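# Lay duct in covered trench, then reclose both covers

## Task

Put the duct into the trench that has covers, then close both covers again; it only counts if everything stays in place without a robot holding it, and at the end all grippers must release and the arms must move away.

## Robot and tools

Setup: three identical i2rt Big YAM arms named arm1, arm2 and arm3. Each has six revolute joints, a two-finger gripper and a wrist camera. With joints 1 and 6 at zero and the hand level and pointing forward, the wrist camera rides on top of the hand looking toward the fingertips. Reach is roughly 1.0 m from the joint 1 axis. A fixed room camera, cam_high, also watches the scene. Camera names: arm1_cam_wrist, arm2_cam_wrist, arm3_cam_wrist, cam_high.

Frame: one shared scene frame with its origin on the floor and +z up. The hand point is midway between the fingertips; the hand z axis runs along the fingers and the fingers close along its y axis. Robot foot poses are not printed. Camera calibration (OpenCV style: K, distortion D, T_world_to_cam mapping scene frame to camera, pos_world) is supplied; wrist camera poses derive from reported joint angles and can be off by several times the calibration error, and cam_high may be off by up to about 2.3 degrees and 9 mm.

Tool execute_actions: arguments actions (a list holding exactly one action, or empty) and optional cameras (list of camera names, or ["all"]; omitted or null gives all, [] gives none; an unknown name rejects the call). An action is an object keyed by arm name; under each arm, "joints" is an object of absolute joint targets by name, not offsets. Any subset of arms and joints may be given. Joint keys, units and allowed ranges:
- joint1_rad: -2.879 to 2.879 rad, base yaw, positive is counter-clockwise seen from above, 0 unfolds the arm the way its foot faces.
- joint2_rad: 0 to 3.141, shoulder; 0 has the upper arm pointing back about level, increasing lifts it up then forward.
- joint3_rad: 0 to 3.019, elbow; 0 is fully folded, increasing opens it.
- joint4_rad: -1.692 to 1.57, hand pitch; positive tips fingers up.
- joint5_rad: -1.57 to 1.57, sideways hand swing; positive toward the arm's right.
- joint6_rad: -2.094 to 2.094, hand roll; positive is clockwise viewed from behind the hand.
- gripper_m: 0 to 0.093 m, fingertip gap (absolute).
Done tolerances: 0.045, 0.14, 0.09, 0.055, 0.03, 0.035 rad for joints 1 to 6 and 0.003 m for the gripper. Out-of-range values or unknown keys reject the whole call and nothing moves. All motions in an action start together and may finish at different moments; joints move at different speeds, so the hand can sweep a wide path. An empty actions list just reports state and images.

Result lines: per-robot state including joint_positions; a pictures line listing camera order of returned images; joint_status telling how each commanded joint ended: reached, off_target (stopped short and may still be pushing), contact_stop or time_out (target dropped, joint holds where it stopped, except a timed-out joint may keep a target near its current spot and keep pushing), not_followed (a self/inter-arm collision check withheld that arm's joint targets, often with a cause line; the gripper part still runs, and the withheld targets may be retried on later actions). on_its_own lists joints not commanded in this call and their held targets (held at = target, not position). Leaving a joint out does not cancel its old target. To relieve a pushing joint, command its reported position. Very small target changes may not move a joint. Loaded joints sag over time. A stop in one call cancels the rest of that reply's execute_actions, wait and finished_scene calls.

Tool wait: seconds 0 to 10; commands nothing, returns state and images. Tool zoom_image: camera plus region [x0, y0, x1, y1] in pixels of that camera's latest full image, origin top-left, at most 504 by 504. Tool finished_scene: scene number (1 or 2); ends the scene irreversibly after the last command has been held, and reports success and the next task. If resuming from a summary, first send an empty execute_actions to learn the current scene and task.

The arms keep holding the last command while the reply is being composed, and the simulation keeps running.

Hazards: the arms do not stop on contact and can push hard; sustained pushing or holding a load heats motors. A MOTOR HOT line appears from 85 °C; at 100 °C an OVER-TEMPERATURE FAULT makes that whole arm and gripper go limp and fall, with joint_status showing limit_stop_at_motor_heat (resend targets afterward). A hard squeeze between two robots fails and ends the run; hard collisions can too, and nothing in the state reports robot-robot contact. The collision check ignores fingers, gripper housings and wrist cameras and may react late. Objects touching robots are fine. Never knock items off the work area or onto the floor. Avoid drops, slips, slamming and heavy pushes. Occasional disturbances may nudge loose items. Finish with grippers open and arms clear, and the duct and covers resting on their own.

Each tool is called after ">>>" as name(argument=value, ...) on one line, values as JSON.

## Session

>>> execute_actions(actions=[])

Scene clock: 0.00 s.
Motor temperatures (°C, as the motors report them): arm1=[21 20 20 20 22 20] | arm2=[21 20 21 22 22 19] | arm3=[19 19 22 21 21 23]
arm1.joint_positions: joint1_rad=+0.485 joint2_rad=+0.603 joint3_rad=+1.380 joint4_rad=-1.147 joint5_rad=-0.047 joint6_rad=-0.162 gripper_m=+0.095
arm1.joint_status: not commanded
arm1.hand: x=-0.7528 y=+0.0359 z=+1.5200 quat_wxyz=(-0.563, +0.253, -0.781, -0.100) (m; scene frame)
arm2.joint_positions: joint1_rad=+0.278 joint2_rad=+0.443 joint3_rad=+1.450 joint4_rad=-1.335 joint5_rad=+0.158 joint6_rad=+0.238 gripper_m=+0.095
arm2.joint_status: not commanded
arm2.hand: x=+0.0081 y=-0.3965 z=+1.3829 quat_wxyz=(-0.332, +0.570, -0.584, -0.473) (m; scene frame)
arm3.joint_positions: joint1_rad=-0.255 joint2_rad=+0.443 joint3_rad=+1.443 joint4_rad=-1.392 joint5_rad=-0.280 joint6_rad=-0.395 gripper_m=+0.095
arm3.joint_status: not commanded
arm3.hand: x=+0.8303 y=-0.1051 z=+1.5699 quat_wxyz=(-0.071, +0.815, +0.124, -0.561) (m; scene frame)
pictures: arm1_cam_wrist, arm2_cam_wrist, arm3_cam_wrist, cam_high
Images, in order (width x height): arm1_cam_wrist 504x504, arm2_cam_wrist 504x504, arm3_cam_wrist 504x504, cam_high 896x504.

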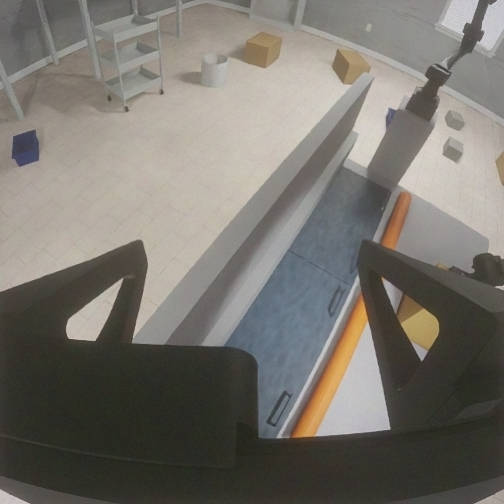

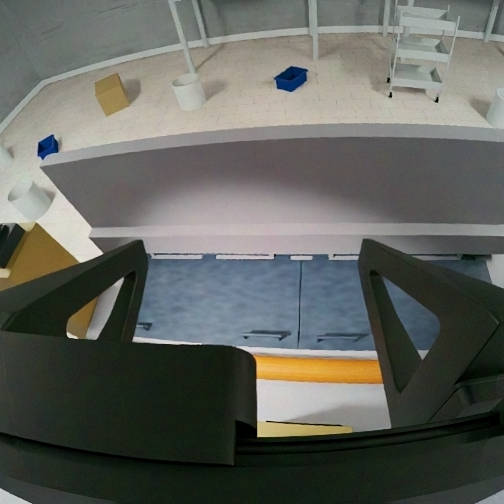

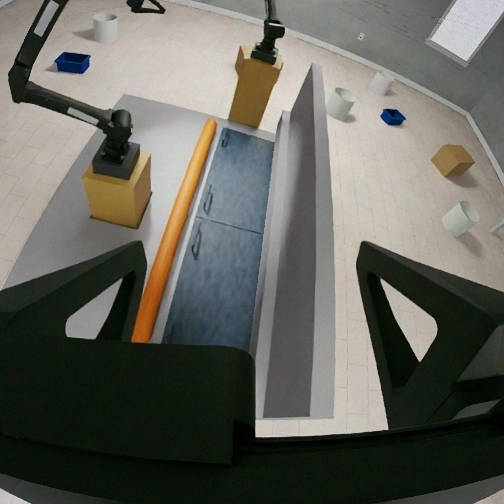

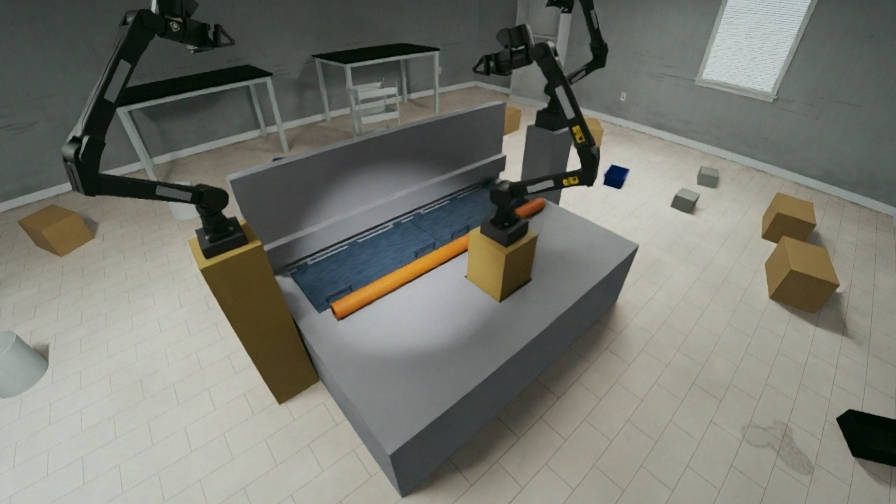

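>>> execute_actions(actions=[{"arm1":{"joints":{"joint1_rad":0,"joint2_rad":1.2,"joint3_rad":1.2,"joint4_rad":-1.2,"joint5_rad":0,"joint6_rad":0}},"arm2":{"joints":{"joint1_rad":0,"joint2_rad":1.2,"joint3_rad":1.2,"joint4_rad":-1.2,"joint5_rad":0,"joint6_rad":0}},"arm3":{"joints":{"joint1_rad":0,"joint2_rad":1.2,"joint3_rad":1.2,"joint4_rad":-1.2,"joint5_rad":0,"joint6_rad":0}}}])

>>> execute_actions(actions=[{"arm1":{"joints":{"joint4_rad":0}},"arm2":{"joints":{"joint2_rad":1.57,"joint3_rad":1.57}},"arm3":{"joints":{"joint3_rad":1.8,"joint4_rad":-1.6}}}], cameras=["arm2_cam_wrist"])

Scene clock: 10.43 s.
Motor temperatures (°C, as the motors report them): arm1=[21 20 23 20 22 20] | arm2=[21 20 23 22 22 19] | arm3=[19 19 24 21 21 23]
arm1.joint_positions: joint1_rad=-0.002 joint2_rad=+1.208 joint3_rad=+1.176 joint4_rad=-1.194 joint5_rad=-0.002 joint6_rad=-0.013 gripper_m=+0.095
arm1.joint_status: all done
arm1.hand: x=-0.5573 y=-0.0938 z=+1.2051 quat_wxyz=(-0.176, -0.019, -0.984, -0.002) (m; scene frame)
arm2.joint_positions: joint1_rad=+0.006 joint2_rad=+1.197 joint3_rad=+1.185 joint4_rad=-1.218 joint5_rad=+0.004 joint6_rad=+0.011 gripper_m=+0.095
arm2.joint_status: all done
arm2.hand: x=+0.0070 y=-0.1358 z=+1.0519 quat_wxyz=(-0.113, +0.714, -0.682, -0.116) (m; scene frame)
arm3.joint_positions: joint1_rad=-0.011 joint2_rad=+1.198 joint3_rad=+1.198 joint4_rad=-1.206 joint5_rad=-0.002 joint6_rad=-0.013 gripper_m=+0.095
arm3.joint_status: all done
arm3.hand: x=+0.5553 y=-0.0846 z=+1.2660 quat_wxyz=(-0.001, +0.983, -0.011, -0.185) (m; scene frame)
pictures: arm1_cam_wrist, arm2_cam_wrist, arm3_cam_wrist, cam_high
camera_calibration (this result's frames):
arm1_cam_wrist: T_world_to_cam=[[-0.0374515, -0.999222, -0.0123917, -0.100346], [-0.9611, 0.0326214, 0.274268, -0.85463], [-0.27365, 0.0221814, -0.961574, 1.13501], [0, 0, 0, 1]] pos_world=[-0.514548, -0.0975648, 1.32455]
arm2_cam_wrist: T_world_to_cam=[[0.999288, 0.0372108, -0.00622119, 0.0042768], [0.0374054, -0.955704, 0.291943, -0.431414], [0.00491781, -0.291968, -0.956416, 1.08824], [0, 0, 0, 1]] pos_world=[0.00651167, -0.0947313, 1.16679]
arm3_cam_wrist: T_world_to_cam=[[-0.000869894, 0.999939, 0.010983, 0.0671922], [0.969094, -0.00186646, 0.246686, -0.84149], [0.246691, 0.0108582, -0.969033, 1.21369], [0, 0, 0, 1]] pos_world=[0.516135, -0.0819371, 1.38295]
Images, in order (width x height): arm1_cam_wrist 504x504, arm2_cam_wrist 504x504, arm3_cam_wrist 504x504, cam_high 896x504.

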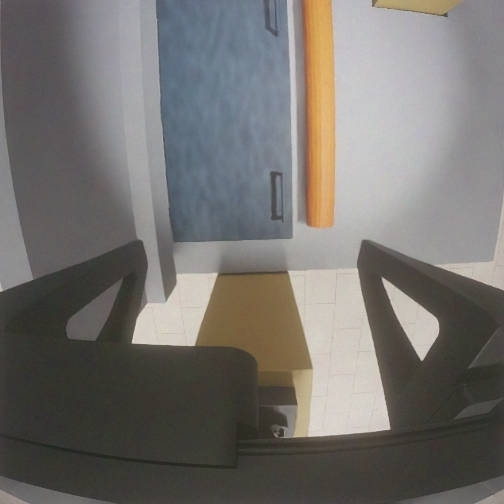

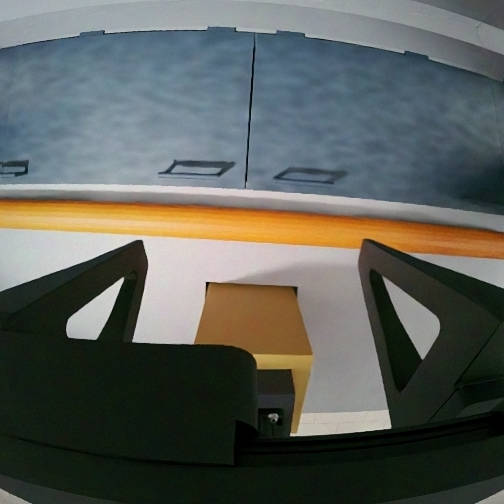

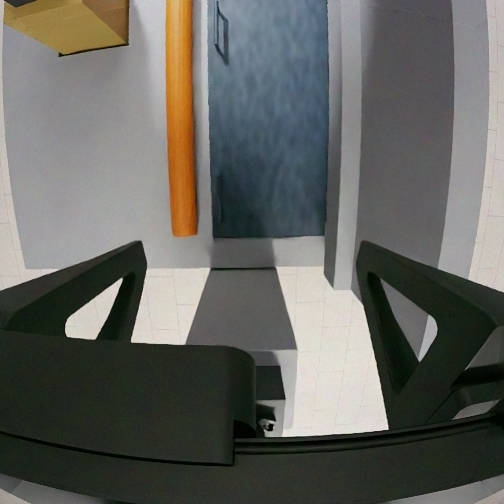

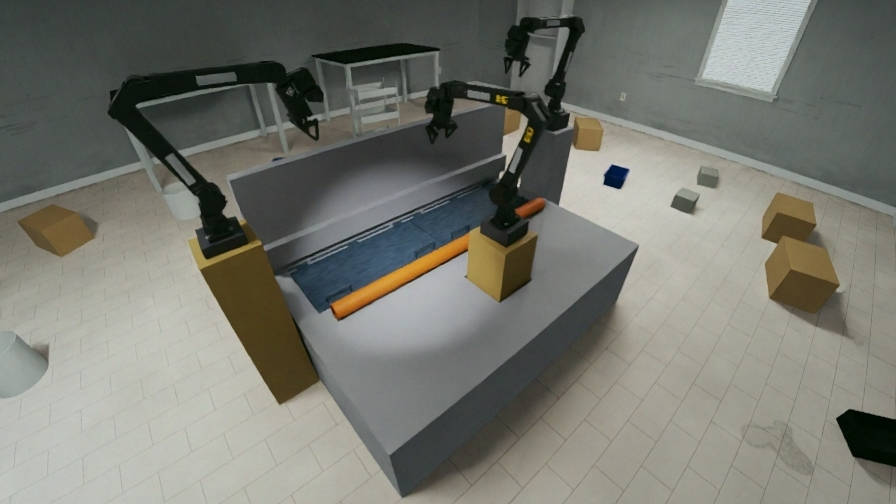

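Scene clock: 12.07 s.
Motor temperatures (°C, as the motors report them): arm1=[21 21 23 20 22 20] | arm2=[21 20 24 22 22 19] | arm3=[19 19 25 21 21 23]
arm1.joint_positions: joint1_rad=-0.002 joint2_rad=+1.208 joint3_rad=+1.176 joint4_rad=-0.017 joint5_rad=-0.002 joint6_rad=-0.013 gripper_m=+0.095
arm1.joint_status: all done
arm1.hand: x=-0.3971 y=-0.1044 z=+1.4258 quat_wxyz=(-0.693, -0.017, -0.721, +0.016) (m; scene frame)
arm2.joint_positions: joint1_rad=+0.006 joint2_rad=+1.575 joint3_rad=+1.506 joint4_rad=-1.212 joint5_rad=+0.004 joint6_rad=+0.011 gripper_m=+0.095
arm2.joint_status: all done
arm2.hand: x=-0.0005 y=-0.0046 z=+1.0253 quat_wxyz=(-0.096, +0.716, -0.684, -0.098) (m; scene frame)
arm3.joint_positions: joint1_rad=-0.011 joint2_rad=+1.193 joint3_rad=+1.756 joint4_rad=-1.593 joint5_rad=-0.002 joint6_rad=-0.012 gripper_m=+0.095
arm3.joint_status: all done
arm3.hand: x=+0.5790 y=-0.0843 z=+1.4882 quat_wxyz=(-0.003, +0.963, -0.011, -0.271) (m; scene frame)
pictures: arm2_cam_wrist
camera_calibration (this result's frames):
arm2_cam_wrist: T_world_to_cam=[[0.999308, 0.0368286, -0.0051835, 0.00563992], [0.0363927, -0.939568, 0.340423, -0.347677], [0.00766703, -0.340376, -0.940258, 1.08442], [0, 0, 0, 1]] pos_world=[-0.00129742, 0.0422374, 1.13802]
Images, in order (width x height): arm2_cam_wrist 504x504.

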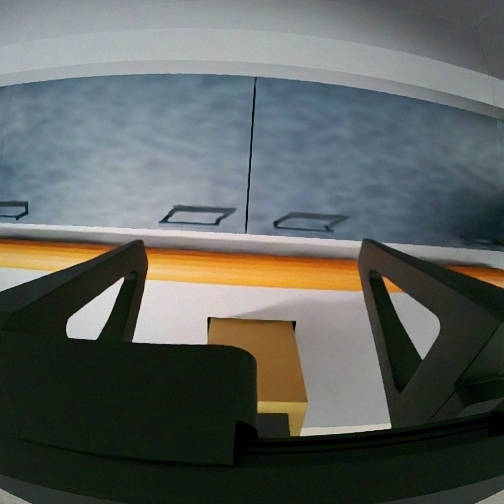

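>>> execute_actions(actions=[{"arm1":{"joints":{"joint1_rad":-0.155,"joint2_rad":2.62,"joint3_rad":1.07,"joint4_rad":-0.02,"joint6_rad":-0.22,"gripper_m":0.07}},"arm2":{"joints":{"joint1_rad":0,"joint2_rad":1.917,"joint3_rad":0.593,"joint4_rad":-0.25,"joint6_rad":1.57}},"arm3":{"joints":{"joint1_rad":0.2,"joint2_rad":2.754,"joint3_rad":1.183,"joint4_rad":0,"joint6_rad":0.21,"gripper_m":0.07}}}])

Scene clock: 50.87 s.
Motor temperatures (°C, as the motors report them): arm1=[21 22 27 20 22 20] | arm2=[21 23 34 22 22 19] | arm3=[19 20 30 21 21 23]
arm1.joint_positions: joint1_rad=-0.164 joint2_rad=+2.632 joint3_rad=+1.066 joint4_rad=-0.020 joint5_rad=-0.001 joint6_rad=-0.207 gripper_m=+0.070
arm1.joint_status: all done
arm1.hand: x=-0.5913 y=-0.1470 z=+0.5671 quat_wxyz=(+0.002, -0.003, -1.000, -0.008) (m; scene frame)
arm2.joint_positions: joint1_rad=+0.006 joint2_rad=+1.942 joint3_rad=+0.593 joint4_rad=-0.265 joint5_rad=+0.004 joint6_rad=+1.559 gripper_m=+0.095
arm2.joint_status: all done
arm2.hand: x=+0.0146 y=-0.2571 z=+0.6227 quat_wxyz=(-0.004, +0.035, -0.999, +0.029) (m; scene frame)
arm3.joint_positions: joint1_rad=+0.203 joint2_rad=+2.748 joint3_rad=+1.185 joint4_rad=-0.007 joint5_rad=+0.000 joint6_rad=+0.198 gripper_m=+0.070
arm3.joint_status: all done
arm3.hand: x=+0.5733 y=-0.1731 z=+0.5727 quat_wxyz=(+0.002, +1.000, -0.009, -0.003) (m; scene frame)
pictures: arm1_cam_wrist, arm2_cam_wrist, arm3_cam_wrist, cam_high
camera_calibration (this result's frames):
arm1_cam_wrist: T_world_to_cam=[[-0.00635185, -0.999816, -0.018101, -0.141138], [-0.803914, -0.00565967, 0.594718, -0.804938], [-0.594711, 0.0183292, -0.803731, 0.233442], [0, 0, 0, 1]] pos_world=[-0.509167, -0.149947, 0.663781]
arm2_cam_wrist: T_world_to_cam=[[0.0586802, -0.996881, 0.0527656, -0.290345], [-0.816397, -0.0175033, 0.577225, -0.346289], [-0.574502, -0.0769494, -0.814878, 0.618], [0, 0, 0, 1]] pos_world=[0.0893699, -0.247946, 0.718802]
arm3_cam_wrist: T_world_to_cam=[[-0.00769142, 0.99997, -0.0000533358, 0.173586], [0.816771, 0.00631309, 0.576927, -0.788426], [0.576911, 0.00439383, -0.816795, 0.260783], [0, 0, 0, 1]] pos_world=[0.49485, -0.16975, 0.66788]
Images, in order (width x height): arm1_cam_wrist 504x504, arm2_cam_wrist 504x504, arm3_cam_wrist 504x504, cam_high 896x504.

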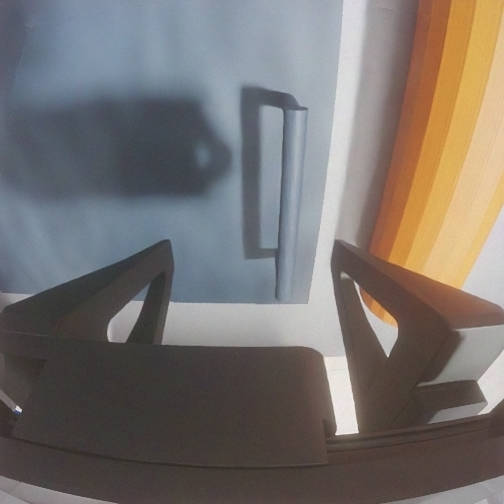

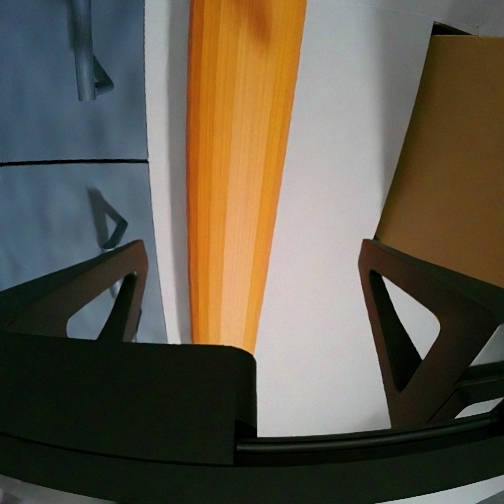

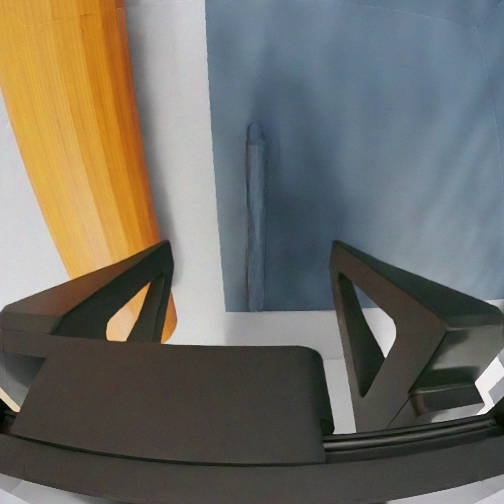

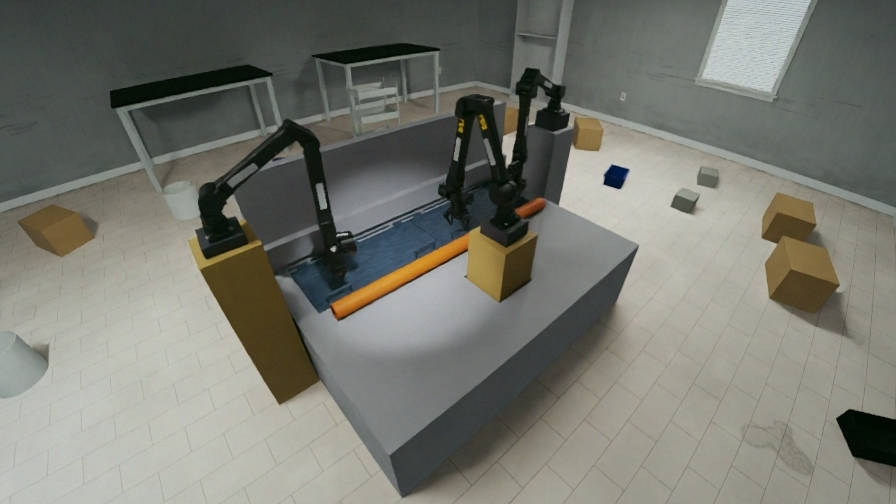

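>>> execute_actions(actions=[{"arm1":{"joints":{"joint1_rad":-0.21,"joint2_rad":2.786,"joint3_rad":1.202,"joint4_rad":0.01,"joint6_rad":-0.27}},"arm2":{"joints":{"joint2_rad":2.333,"joint3_rad":0.725,"joint4_rad":0.04}},"arm3":{"joints":{"joint2_rad":2.938,"joint3_rad":1.348,"joint4_rad":0.02}}}])

Scene clock: 60.83 s.
Motor temperatures (°C, as the motors report them): arm1=[21 23 24 20 22 20] | arm2=[21 23 29 22 22 19] | arm3=[19 21 27 21 21 23]
arm1.joint_positions: joint1_rad=-0.208 joint2_rad=+2.797 joint3_rad=+1.200 joint4_rad=+0.008 joint5_rad=-0.001 joint6_rad=-0.257 gripper_m=+0.070
arm1.joint_status: all done
arm1.hand: x=-0.5916 y=-0.1634 z=+0.5058 quat_wxyz=(+0.003, +0.001, -1.000, -0.009) (m; scene frame)
arm2.joint_positions: joint1_rad=+0.006 joint2_rad=+2.249 joint3_rad=+0.729 joint4_rad=+0.018 joint5_rad=+0.003 joint6_rad=+1.561 gripper_m=+0.095
arm2.joint_status: all done
arm2.hand: x=+0.0116 y=-0.2053 z=+0.5375 quat_wxyz=(-0.002, +0.033, -0.999, -0.027) (m; scene frame)
arm3.joint_positions: joint1_rad=+0.203 joint2_rad=+2.932 joint3_rad=+1.347 joint4_rad=+0.018 joint5_rad=+0.000 joint6_rad=+0.198 gripper_m=+0.070
arm3.joint_status: all done
arm3.hand: x=+0.5710 y=-0.1738 z=+0.5028 quat_wxyz=(+0.003, +1.000, -0.009, -0.006) (m; scene frame)
pictures: arm1_cam_wrist, arm2_cam_wrist, arm3_cam_wrist, cam_high
camera_calibration (this result's frames):
arm1_cam_wrist: T_world_to_cam=[[-0.000258574, -0.999811, -0.0194391, -0.15443], [-0.802506, -0.0113907, 0.596535, -0.769809], [-0.596644, 0.0157542, -0.802352, 0.182066], [0, 0, 0, 1]] pos_world=[-0.509188, -0.166037, 0.602297]
arm2_cam_wrist: T_world_to_cam=[[0.0561825, -0.996587, -0.0604849, -0.173069], [-0.811886, -0.0808615, 0.57819, -0.312295], [-0.581107, 0.0166227, -0.813657, 0.569413], [0, 0, 0, 1]] pos_world=[0.0870656, -0.207197, 0.633405]
arm3_cam_wrist: T_world_to_cam=[[-0.00767802, 0.99997, -0.000838016, 0.174606], [0.819361, 0.00677165, 0.573238, -0.745769], [0.573226, 0.00371469, -0.819389, 0.208285], [0, 0, 0, 1]] pos_world=[0.493, -0.170324, 0.598315]
Images, in order (width x height): arm1_cam_wrist 504x504, arm2_cam_wrist 504x504, arm3_cam_wrist 504x504, cam_high 896x504.

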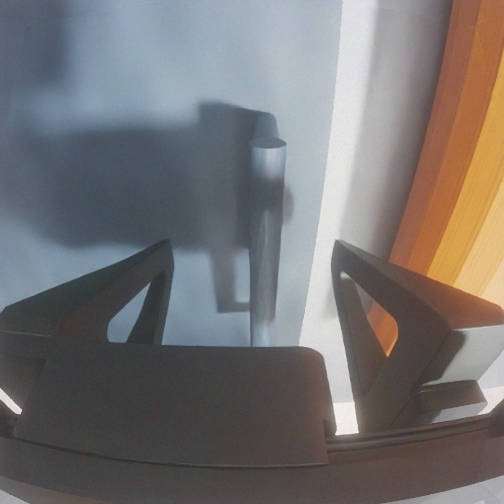

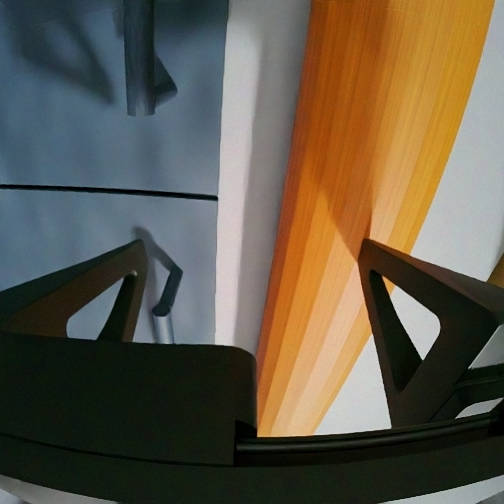

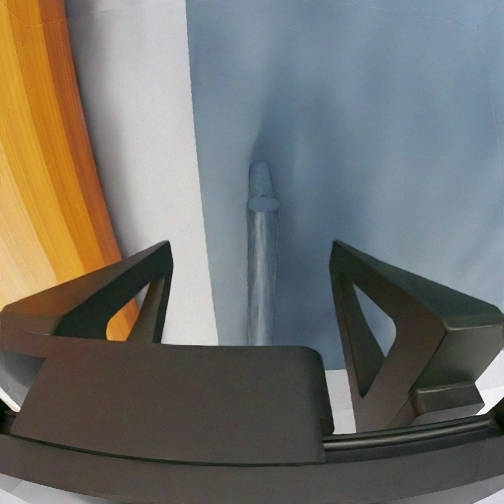

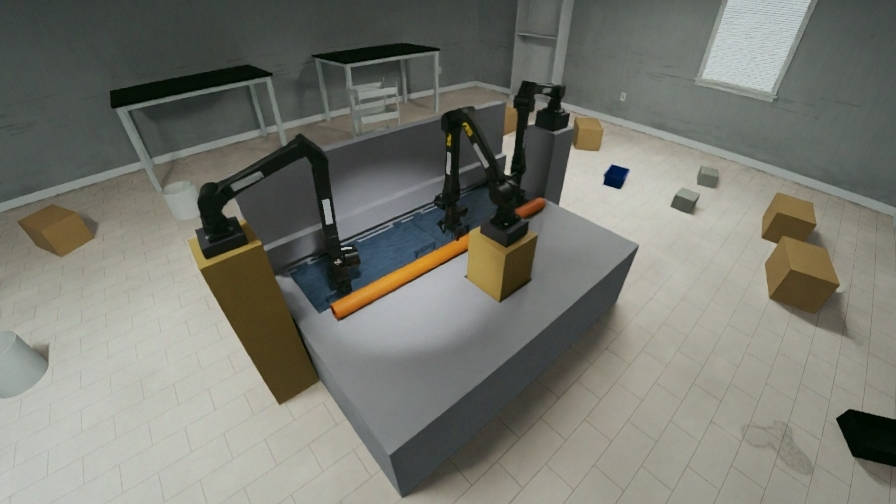

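>>> execute_actions(actions=[{"arm1":{"joints":{"joint1_rad":-0.22,"joint2_rad":2.845,"joint3_rad":1.253,"joint4_rad":0.02}},"arm2":{"joints":{"joint2_rad":2.052,"joint3_rad":0.588,"joint4_rad":-0.11}},"arm3":{"joints":{"joint1_rad":0.22,"joint2_rad":2.998,"joint3_rad":1.335,"joint4_rad":0.09}}}], cameras=[])

>>> execute_actions(actions=[{"arm1":{"joints":{"gripper_m":0}},"arm3":{"joints":{"gripper_m":0}}}], cameras=["arm1_cam_wrist","arm2_cam_wrist","arm3_cam_wrist"])

Scene clock: 69.33 s.
Motor temperatures (°C, as the motors report them): arm1=[21 23 23 20 22 20] | arm2=[21 22 27 22 22 19] | arm3=[19 21 26 21 21 23]
arm1.joint_positions: joint1_rad=-0.209 joint2_rad=+2.839 joint3_rad=+1.255 joint4_rad=+0.014 joint5_rad=-0.001 joint6_rad=-0.257 gripper_m=+0.070
arm1.joint_status: all done
arm1.hand: x=-0.5803 y=-0.1665 z=+0.4894 quat_wxyz=(-0.005, +0.000, -1.000, -0.006) (m; scene frame)
arm2.joint_positions: joint1_rad=+0.006 joint2_rad=+2.056 joint3_rad=+0.591 joint4_rad=-0.105 joint5_rad=+0.003 joint6_rad=+1.562 gripper_m=+0.095
arm2.joint_status: all done
arm2.hand: x=+0.0143 y=-0.2547 z=+0.5901 quat_wxyz=(-0.002, +0.033, -0.999, +0.007) (m; scene frame)
arm3.joint_positions: joint1_rad=+0.205 joint2_rad=+2.979 joint3_rad=+1.338 joint4_rad=+0.082 joint5_rad=+0.000 joint6_rad=+0.198 gripper_m=+0.070
arm3.joint_status: all done
arm3.hand: x=+0.5900 y=-0.1713 z=+0.4854 quat_wxyz=(+0.004, +1.000, -0.008, -0.010) (m; scene frame)
pictures: none
No camera images: the call's "cameras" was empty. Leave "cameras" out to get every camera's image.

Scene clock: 70.00 s.
Motor temperatures (°C, as the motors report them): arm1=[21 23 23 20 22 20] | arm2=[21 22 26 22 22 19] | arm3=[19 21 26 21 21 23]
arm1.joint_positions: joint1_rad=-0.211 joint2_rad=+2.840 joint3_rad=+1.255 joint4_rad=+0.015 joint5_rad=+0.003 joint6_rad=-0.262 gripper_m=+0.010
arm1.joint_status: gripper_m off_target (ended at +0.010, target +0.000)
arm1.hand: x=-0.5804 y=-0.1682 z=+0.4893 quat_wxyz=(-0.005, +0.001, -1.000, -0.004) (m; scene frame)
arm2.joint_positions: joint1_rad=+0.006 joint2_rad=+2.056 joint3_rad=+0.591 joint4_rad=-0.105 joint5_rad=+0.003 joint6_rad=+1.562 gripper_m=+0.095
arm2.joint_status: not commanded
arm2.hand: x=+0.0143 y=-0.2547 z=+0.5901 quat_wxyz=(-0.002, +0.033, -0.999, +0.007) (m; scene frame)
arm3.joint_positions: joint1_rad=+0.205 joint2_rad=+2.979 joint3_rad=+1.338 joint4_rad=+0.083 joint5_rad=+0.010 joint6_rad=+0.197 gripper_m=+0.010
arm3.joint_status: gripper_m off_target (ended at +0.010, target +0.000)
arm3.hand: x=+0.5898 y=-0.1694 z=+0.4852 quat_wxyz=(-0.001, +1.000, -0.008, -0.010) (m; scene frame)
pictures: arm1_cam_wrist, arm2_cam_wrist, arm3_cam_wrist
camera_calibration (this result's frames):
arm1_cam_wrist: T_world_to_cam=[[0.000887264, -0.999949, -0.010068, -0.163445], [-0.812908, -0.00658475, 0.582355, -0.749395], [-0.582392, 0.00766765, -0.812872, 0.187608], [0, 0, 0, 1]] pos_world=[-0.499783, -0.169809, 0.58727]
arm2_cam_wrist: T_world_to_cam=[[0.0557798, -0.9984, 0.00928626, -0.260902], [-0.814227, -0.0401034, 0.579159, -0.334637], [-0.57786, -0.0398665, -0.815161, 0.601083], [0, 0, 0, 1]] pos_world=[0.0894239, -0.249941, 0.686211]
arm3_cam_wrist: T_world_to_cam=[[-0.0097401, 0.999921, 0.0079552, 0.167259], [0.824896, 0.00353799, 0.565273, -0.751079], [0.5652, 0.012068, -0.824865, 0.191906], [0, 0, 0, 1]] pos_world=[0.512726, -0.166905, 0.581531]
Images, in order (width x height): arm1_cam_wrist 504x504, arm2_cam_wrist 504x504, arm3_cam_wrist 504x504.

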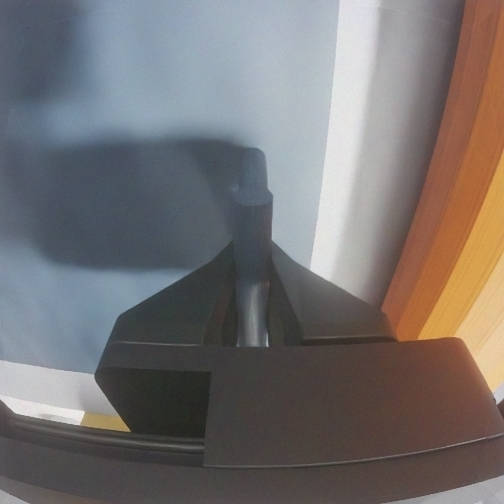

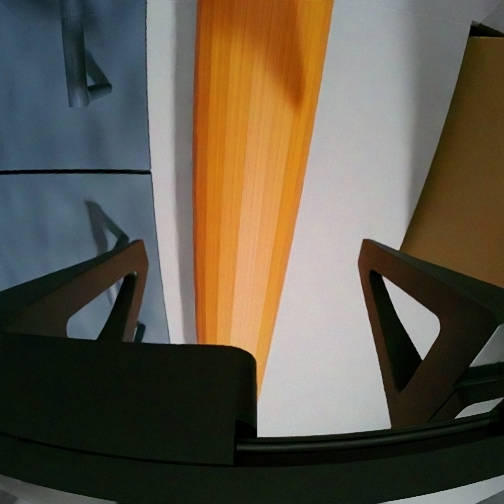

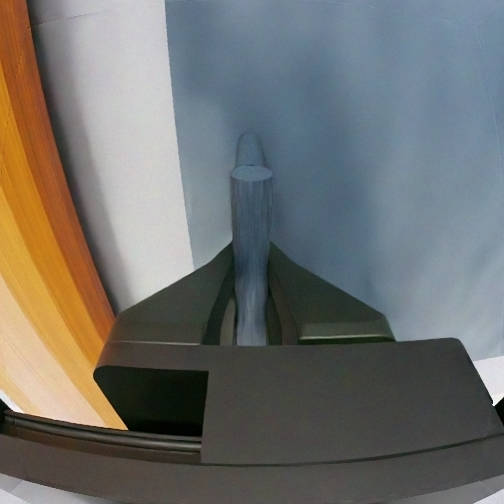

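>>> execute_actions(actions=[{"arm1":{"joints":{"joint1_rad":-0.123,"joint2_rad":2.545,"joint3_rad":1.041,"joint4_rad":-0.07,"joint6_rad":-0.19}},"arm2":{"joints":{"joint2_rad":2.214,"joint3_rad":0.631,"joint4_rad":0.01}},"arm3":{"joints":{"joint1_rad":0.14,"joint2_rad":2.688,"joint3_rad":1.047,"joint4_rad":0.07,"joint6_rad":0.15}}}], cameras=[])

>>> execute_actions(actions=[{"arm2":{"joints":{"joint2_rad":2.368,"joint3_rad":0.689,"joint4_rad":0.11}}}])

Scene clock: 81.40 s.
Motor temperatures (°C, as the motors report them): arm1=[21 24 22 20 22 20] | arm2=[21 22 25 22 22 19] | arm3=[19 22 25 21 21 23]
arm1.joint_positions: joint1_rad=-0.141 joint2_rad=+2.613 joint3_rad=+1.072 joint4_rad=-0.036 joint5_rad=+0.029 joint6_rad=-0.195 gripper_m=+0.010
arm1.joint_status: all done
arm1.hand: x=-0.5819 y=-0.1449 z=+0.5742 quat_wxyz=(+0.001, +0.003, -1.000, +0.008) (m; scene frame)
arm2.joint_positions: joint1_rad=+0.006 joint2_rad=+2.216 joint3_rad=+0.631 joint4_rad=-0.005 joint5_rad=+0.003 joint6_rad=+1.562 gripper_m=+0.095
arm2.joint_status: all done
arm2.hand: x=+0.0147 y=-0.2599 z=+0.5467 quat_wxyz=(-0.003, +0.033, -0.999, +0.017) (m; scene frame)
arm3.joint_positions: joint1_rad=+0.138 joint2_rad=+2.751 joint3_rad=+1.110 joint4_rad=+0.102 joint5_rad=-0.007 joint6_rad=+0.133 gripper_m=+0.010
arm3.joint_status: all done
arm3.hand: x=+0.5911 y=-0.1462 z=+0.5724 quat_wxyz=(+0.008, +1.000, -0.009, -0.019) (m; scene frame)
pictures: none
No camera images: the call's "cameras" was empty. Leave "cameras" out to get every camera's image.

Scene clock: 82.40 s.
Motor temperatures (°C, as the motors report them): arm1=[21 24 22 20 22 20] | arm2=[21 22 25 22 22 19] | arm3=[19 22 25 21 21 23]
arm1.joint_positions: joint1_rad=-0.141 joint2_rad=+2.613 joint3_rad=+1.072 joint4_rad=-0.036 joint5_rad=+0.029 joint6_rad=-0.195 gripper_m=+0.010
arm1.joint_status: not commanded
arm1.hand: x=-0.5819 y=-0.1449 z=+0.5742 quat_wxyz=(+0.001, +0.003, -1.000, +0.008) (m; scene frame)
arm2.joint_positions: joint1_rad=+0.006 joint2_rad=+2.369 joint3_rad=+0.687 joint4_rad=+0.096 joint5_rad=+0.003 joint6_rad=+1.562 gripper_m=+0.095
arm2.joint_status: all done
arm2.hand: x=+0.0148 y=-0.2605 z=+0.5029 quat_wxyz=(-0.003, +0.033, -0.999, +0.015) (m; scene frame)
arm3.joint_positions: joint1_rad=+0.138 joint2_rad=+2.751 joint3_rad=+1.110 joint4_rad=+0.102 joint5_rad=-0.007 joint6_rad=+0.133 gripper_m=+0.010
arm3.joint_status: not commanded
arm3.hand: x=+0.5911 y=-0.1462 z=+0.5724 quat_wxyz=(+0.008, +1.000, -0.009, -0.019) (m; scene frame)
pictures: arm1_cam_wrist, arm2_cam_wrist, arm3_cam_wrist, cam_high
camera_calibration (this result's frames):
arm1_cam_wrist: T_world_to_cam=[[0.00509246, -0.999898, 0.013307, -0.150255], [-0.805158, 0.00379186, 0.593049, -0.800021], [-0.593039, -0.0137343, -0.805057, 0.241766], [0, 0, 0, 1]] pos_world=[-0.500002, -0.143886, 0.671086]
arm2_cam_wrist: T_world_to_cam=[[0.0553569, -0.998165, 0.0245412, -0.273527], [-0.814753, -0.0309501, 0.578982, -0.281472], [-0.57716, -0.0520457, -0.814971, 0.526751], [0, 0, 0, 1]] pos_world=[0.0898309, -0.254321, 0.598967]
arm3_cam_wrist: T_world_to_cam=[[-0.0082557, 0.999916, -0.00994847, 0.152815], [0.834307, 0.012372, 0.551161, -0.797666], [0.551238, -0.00374986, -0.83434, 0.274156], [0, 0, 0, 1]] pos_world=[0.515635, -0.141906, 0.669902]
Images, in order (width x height): arm1_cam_wrist 504x504, arm2_cam_wrist 504x504, arm3_cam_wrist 504x504, cam_high 896x504.

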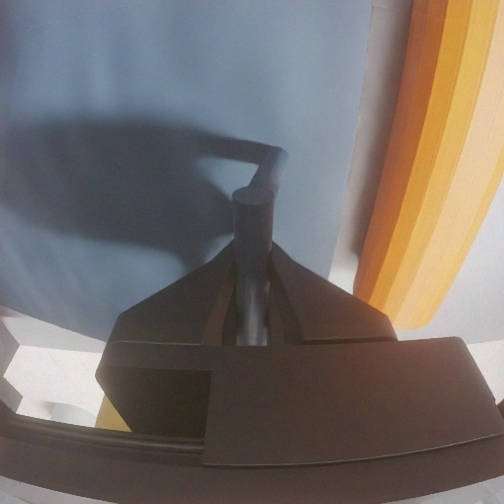

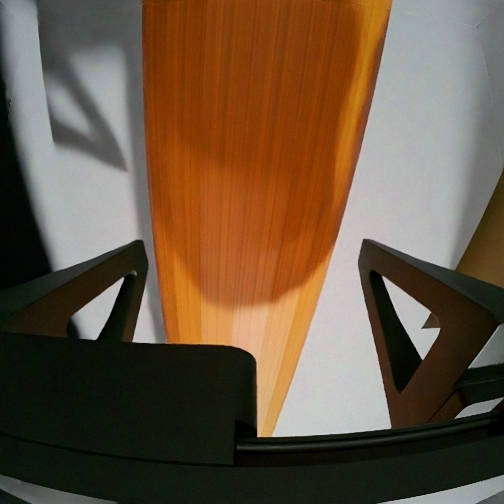

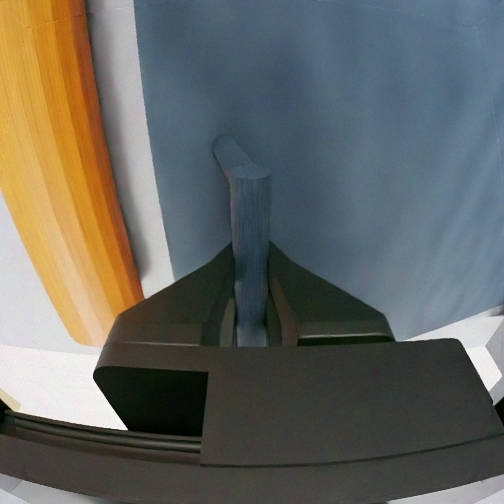

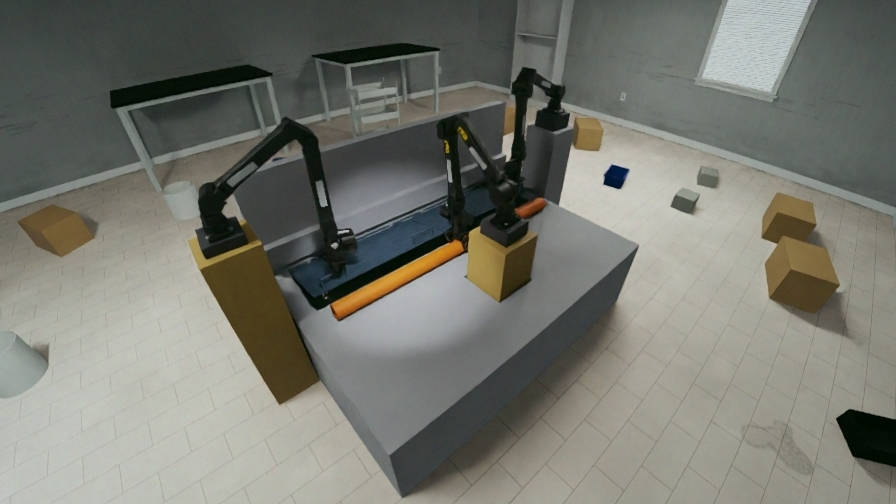

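>>> execute_actions(actions=[{"arm1":{"joints":{"joint1_rad":0.177,"joint2_rad":2.255,"joint3_rad":0.891,"joint4_rad":-0.21,"joint5_rad":0.3,"joint6_rad":0.11}},"arm2":{"joints":{"joint2_rad":2.42,"joint3_rad":0.72,"joint4_rad":0.14}},"arm3":{"joints":{"joint1_rad":-0.17,"joint2_rad":2.398,"joint3_rad":0.873,"joint4_rad":-0.045,"joint5_rad":-0.3,"joint6_rad":-0.16}}}], cameras=[])

>>> execute_actions(actions=[{"arm2":{"joints":{"gripper_m":0}}}])

Scene clock: 92.97 s.
Motor temperatures (°C, as the motors report them): arm1=[21 25 22 20 23 20] | arm2=[21 23 24 22 22 19] | arm3=[19 23 25 21 21 23]
arm1.joint_positions: joint1_rad=+0.164 joint2_rad=+2.322 joint3_rad=+0.902 joint4_rad=-0.180 joint5_rad=+0.311 joint6_rad=+0.116 gripper_m=+0.010
arm1.joint_status: all done
arm1.hand: x=-0.5833 y=-0.0757 z=+0.6857 quat_wxyz=(-0.009, +0.002, -0.989, +0.150) (m; scene frame)
arm2.joint_positions: joint1_rad=+0.006 joint2_rad=+2.412 joint3_rad=+0.717 joint4_rad=+0.124 joint5_rad=+0.003 joint6_rad=+1.562 gripper_m=+0.095
arm2.joint_status: all done
arm2.hand: x=+0.0143 y=-0.2524 z=+0.4896 quat_wxyz=(-0.002, +0.033, -0.999, +0.007) (m; scene frame)
arm3.joint_positions: joint1_rad=-0.172 joint2_rad=+2.464 joint3_rad=+0.921 joint4_rad=-0.006 joint5_rad=-0.294 joint6_rad=-0.172 gripper_m=+0.010
arm3.joint_status: all done
arm3.hand: x=+0.5903 y=-0.0773 z=+0.6818 quat_wxyz=(+0.145, +0.989, -0.009, -0.041) (m; scene frame)
pictures: none
No camera images: the call's "cameras" was empty. Leave "cameras" out to get every camera's image.

Scene clock: 93.70 s.
Motor temperatures (°C, as the motors report them): arm1=[21 25 22 20 23 20] | arm2=[21 23 24 22 22 19] | arm3=[19 23 25 21 21 23]
arm1.joint_positions: joint1_rad=+0.164 joint2_rad=+2.322 joint3_rad=+0.902 joint4_rad=-0.180 joint5_rad=+0.311 joint6_rad=+0.116 gripper_m=+0.010
arm1.joint_status: not commanded
arm1.hand: x=-0.5833 y=-0.0757 z=+0.6857 quat_wxyz=(-0.009, +0.002, -0.989, +0.150) (m; scene frame)
arm2.joint_positions: joint1_rad=+0.006 joint2_rad=+2.413 joint3_rad=+0.715 joint4_rad=+0.125 joint5_rad=+0.002 joint6_rad=+1.566 gripper_m=+0.076
arm2.joint_status: gripper_m off_target (ended at +0.076, target +0.000)
arm2.hand: x=+0.0144 y=-0.2544 z=+0.4892 quat_wxyz=(-0.002, +0.031, -0.999, +0.009) (m; scene frame)
arm3.joint_positions: joint1_rad=-0.172 joint2_rad=+2.464 joint3_rad=+0.921 joint4_rad=-0.006 joint5_rad=-0.294 joint6_rad=-0.172 gripper_m=+0.010
arm3.joint_status: not commanded
arm3.hand: x=+0.5903 y=-0.0773 z=+0.6818 quat_wxyz=(+0.145, +0.989, -0.009, -0.041) (m; scene frame)
pictures: arm1_cam_wrist, arm2_cam_wrist, arm3_cam_wrist, cam_high
camera_calibration (this result's frames):
arm1_cam_wrist: T_world_to_cam=[[-0.000937164, -0.955849, 0.293856, -0.275057], [-0.817161, 0.170113, 0.550735, -0.832894], [-0.576408, -0.239612, -0.781242, 0.307972], [0, 0, 0, 1]] pos_world=[-0.503349, -0.0474334, 0.780132]
arm2_cam_wrist: T_world_to_cam=[[0.0515821, -0.998602, 0.0115587, -0.260761], [-0.81428, -0.0353546, 0.579395, -0.274999], [-0.578176, -0.0392984, -0.814965, 0.518931], [0, 0, 0, 1]] pos_world=[0.0895582, -0.249726, 0.585258]
arm3_cam_wrist: T_world_to_cam=[[-0.0184279, 0.959816, -0.280026, 0.272029], [0.858306, 0.158834, 0.487936, -0.817913], [0.512807, -0.231356, -0.826743, 0.366049], [0, 0, 0, 1]] pos_world=[0.51932, -0.0464973, 0.777893]
Images, in order (width x height): arm1_cam_wrist 504x504, arm2_cam_wrist 504x504, arm3_cam_wrist 504x504, cam_high 896x504.

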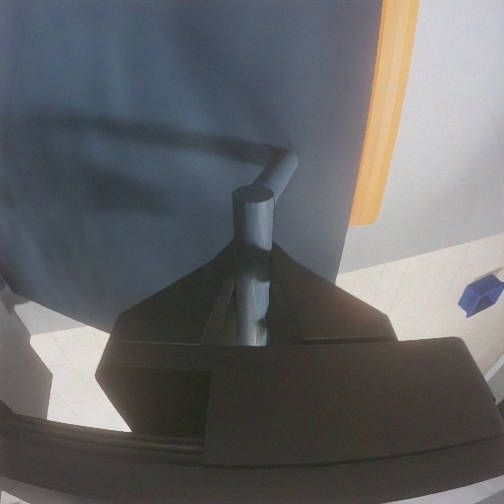

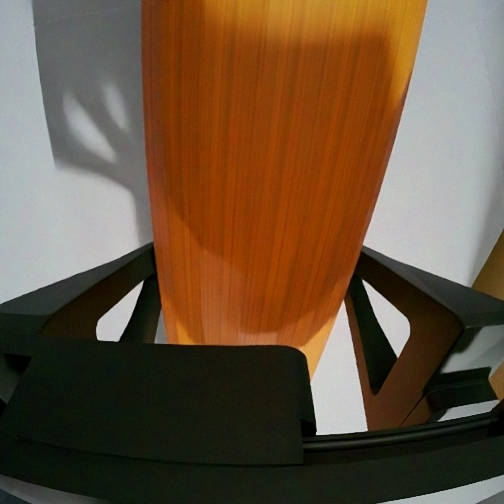

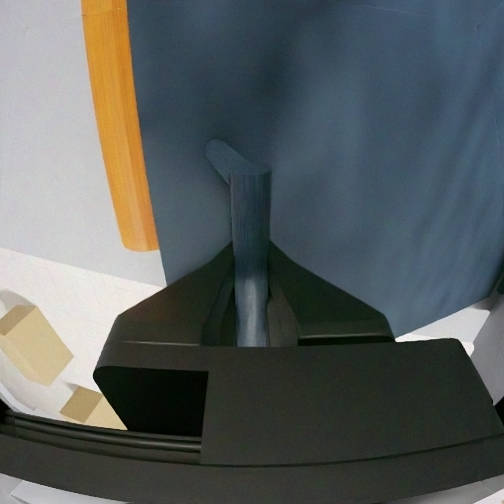

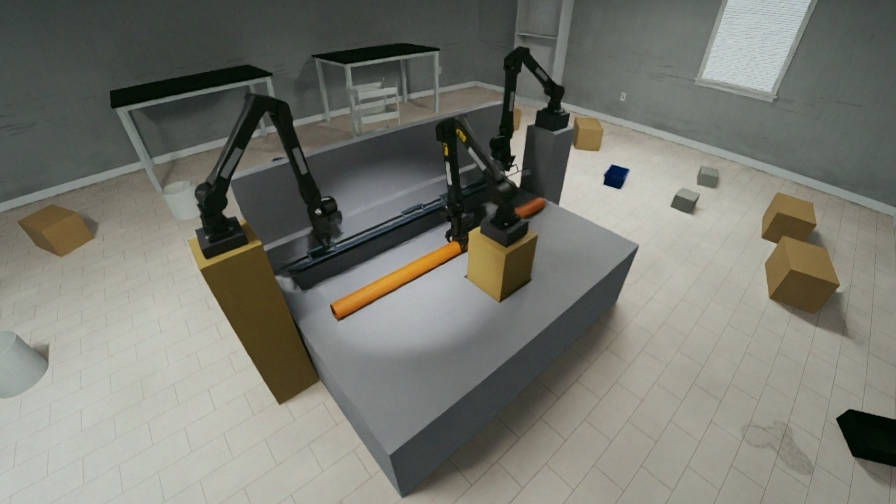

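>>> execute_actions(actions=[{"arm1":{"joints":{"joint1_rad":0.575,"joint2_rad":2.112,"joint3_rad":0.851,"joint4_rad":-0.31,"joint5_rad":0.6,"joint6_rad":0.5}},"arm2":{"joints":{"joint2_rad":2.15,"joint3_rad":0.61,"joint4_rad":-0.04}},"arm3":{"joints":{"joint1_rad":-0.57,"joint2_rad":2.239,"joint3_rad":0.837,"joint4_rad":-0.17,"joint5_rad":-0.6,"joint6_rad":-0.55}}}])

Scene clock: 108.50 s.
Motor temperatures (°C, as the motors report them): arm1=[21 25 22 20 23 20] | arm2=[21 23 24 22 22 19] | arm3=[19 24 25 21 21 23]
arm1.joint_positions: joint1_rad=+0.534 joint2_rad=+2.167 joint3_rad=+0.864 joint4_rad=-0.300 joint5_rad=+0.594 joint6_rad=+0.442 gripper_m=+0.010
arm1.joint_status: joint6_rad time_out (moved +0.326 of +0.384); the others done
arm1.on_its_own: joint6_rad reads +0.442 and still pushes toward +0.500 since a time_out
arm1.hand: x=-0.5826 y=+0.0263 z=+0.7622 quat_wxyz=(-0.122, +0.023, -0.957, +0.263) (m; scene frame)
arm2.joint_positions: joint1_rad=+0.006 joint2_rad=+2.204 joint3_rad=+0.620 joint4_rad=-0.030 joint5_rad=+0.002 joint6_rad=+1.566 gripper_m=+0.076
arm2.joint_status: all done
arm2.hand: x=+0.0151 y=-0.2691 z=+0.5503 quat_wxyz=(-0.003, +0.031, -0.999, +0.029) (m; scene frame)
arm3.joint_positions: joint1_rad=-0.534 joint2_rad=+2.305 joint3_rad=+0.891 joint4_rad=-0.142 joint5_rad=-0.582 joint6_rad=-0.490 gripper_m=+0.010
arm3.joint_status: joint6_rad time_out (moved -0.318 of -0.378); the others done
arm3.on_its_own: joint6_rad reads -0.490 and still pushes toward -0.550 since a time_out
arm3.hand: x=+0.5888 y=+0.0244 z=+0.7580 quat_wxyz=(+0.248, +0.956, -0.030, -0.153) (m; scene frame)
pictures: arm1_cam_wrist, arm2_cam_wrist, arm3_cam_wrist, cam_high
camera_calibration (this result's frames):
arm1_cam_wrist: T_world_to_cam=[[-0.0200088, -0.861934, 0.506626, -0.375886], [-0.927146, 0.205635, 0.313234, -0.775803], [-0.374167, -0.463448, -0.803253, 0.53311], [0, 0, 0, 1]] pos_world=[-0.527331, 0.0826119, 0.861663]
arm2_cam_wrist: T_world_to_cam=[[0.0514328, -0.997283, 0.0527331, -0.29847], [-0.815648, -0.0114797, 0.578434, -0.303326], [-0.576258, -0.0727622, -0.814023, 0.558989], [0, 0, 0, 1]] pos_world=[0.0900657, -0.260468, 0.646223]
arm3_cam_wrist: T_world_to_cam=[[-0.0418806, 0.880907, -0.471432, 0.356581], [0.951586, 0.17898, 0.249901, -0.744997], [0.304516, -0.438142, -0.845755, 0.595462], [0, 0, 0, 1]] pos_world=[0.542534, 0.0801209, 0.857894]
Images, in order (width x height): arm1_cam_wrist 504x504, arm2_cam_wrist 504x504, arm3_cam_wrist 504x504, cam_high 896x504.

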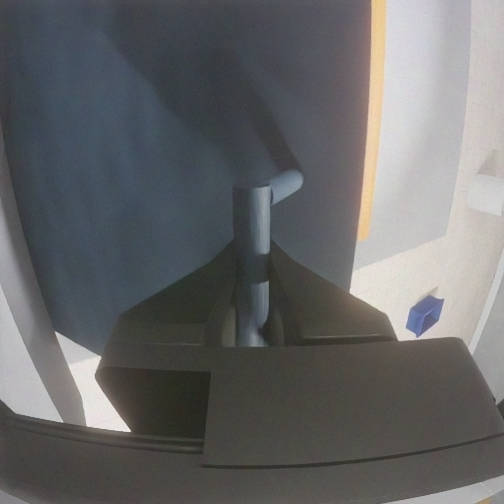

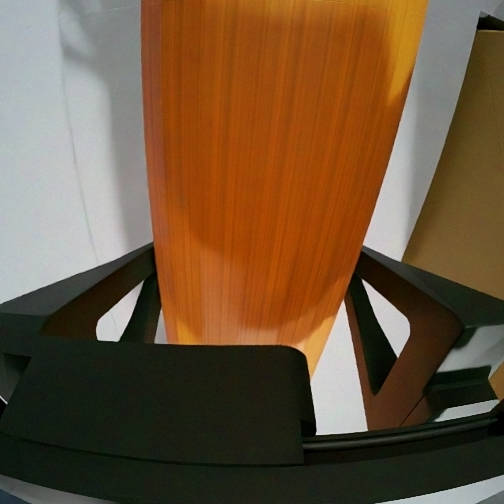

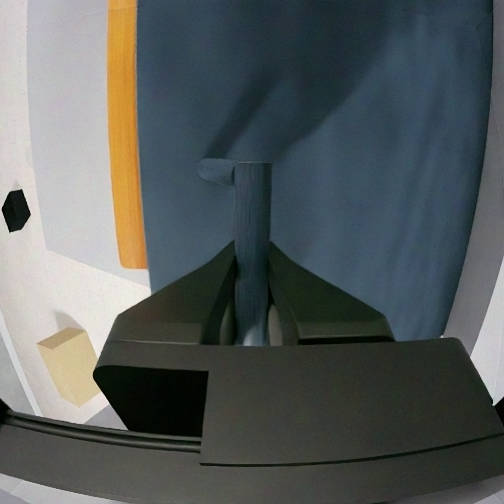

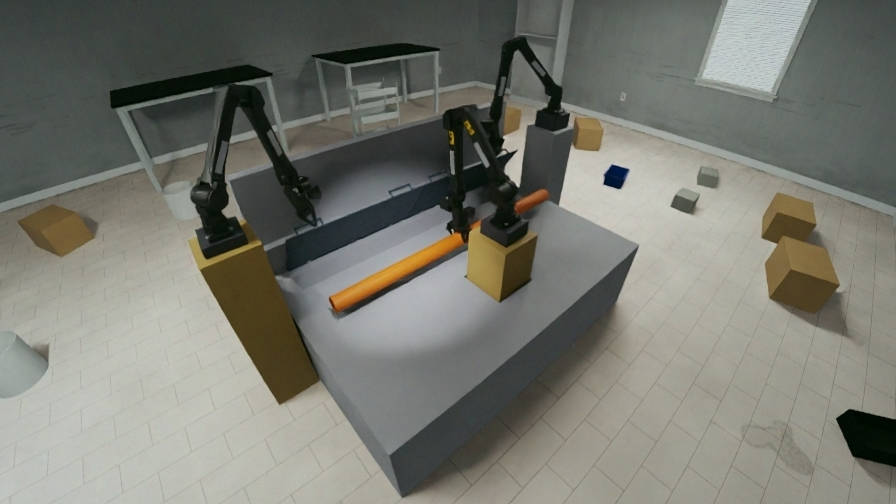

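>>> zoom_image(camera="cam_high", region=[230, 130, 580, 330])

Region (230, 130, 580, 330) of cam_high's 896x504 image, scaled by 1.440, with more detail than that image has; it fills the top 288 rows of this view, and the rest is white.

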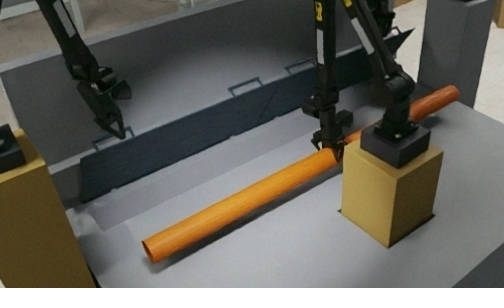

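>>> execute_actions(actions=[{"arm1":{"joints":{"joint6_rad":0.45}},"arm3":{"joints":{"joint6_rad":-0.5}},"arm2":{"joints":{"joint2_rad":2.27,"joint3_rad":1.007,"joint4_rad":0.28}}}], cameras=["arm2_cam_wrist","cam_high"])

>>> zoom_image(camera="cam_high", region=[230, 130, 580, 330])

Scene clock: 122.27 s.
Motor temperatures (°C, as the motors report them): arm1=[21 26 22 20 23 20] | arm2=[21 24 24 22 22 19] | arm3=[19 24 24 21 22 23]
arm1.joint_positions: joint1_rad=+0.535 joint2_rad=+2.166 joint3_rad=+0.864 joint4_rad=-0.300 joint5_rad=+0.593 joint6_rad=+0.437 gripper_m=+0.010
arm1.joint_status: all done
arm1.hand: x=-0.5826 y=+0.0269 z=+0.7624 quat_wxyz=(-0.122, +0.026, -0.957, +0.263) (m; scene frame)
arm2.joint_positions: joint1_rad=+0.006 joint2_rad=+2.349 joint3_rad=+0.979 joint4_rad=+0.255 joint5_rad=+0.002 joint6_rad=+1.567 gripper_m=+0.076
arm2.joint_status: all done
arm2.hand: x=+0.0016 y=-0.0339 z=+0.5361 quat_wxyz=(+0.004, +0.030, -0.975, -0.219) (m; scene frame)
arm3.joint_positions: joint1_rad=-0.537 joint2_rad=+2.301 joint3_rad=+0.890 joint4_rad=-0.142 joint5_rad=-0.580 joint6_rad=-0.484 gripper_m=+0.010
arm3.joint_status: all done
arm3.hand: x=+0.5885 y=+0.0266 z=+0.7592 quat_wxyz=(+0.246, +0.957, -0.033, -0.153) (m; scene frame)
pictures: arm2_cam_wrist, cam_high
camera_calibration (this result's frames):
arm2_cam_wrist: T_world_to_cam=[[0.0459931, -0.900754, -0.431887, 0.200552], [-0.799198, -0.292561, 0.525062, -0.284435], [-0.599305, 0.321014, -0.733337, 0.526928], [0, 0, 0, 1]] pos_world=[0.079246, -0.0717174, 0.622378]
Images, in order (width x height): arm2_cam_wrist 504x504, cam_high 896x504.

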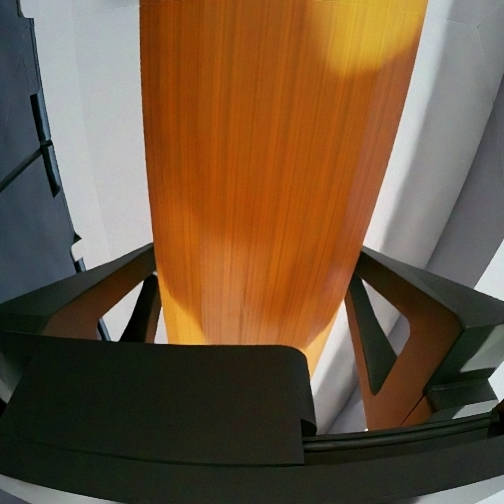

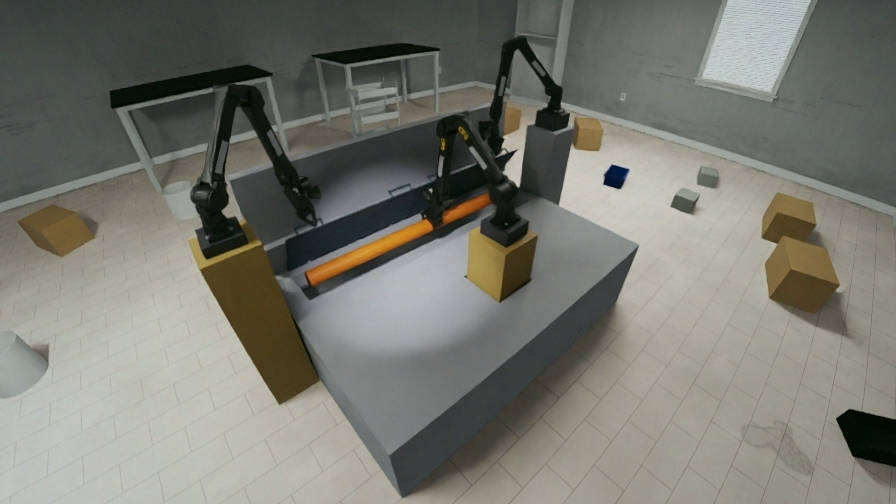

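Region (230, 130, 580, 330) of cam_high's 896x504 image, scaled by 1.440, with more detail than that image has; it fills the top 288 rows of this view, and the rest is white.

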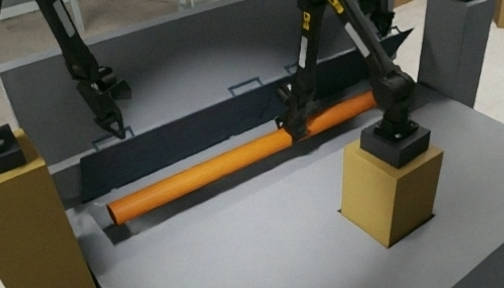

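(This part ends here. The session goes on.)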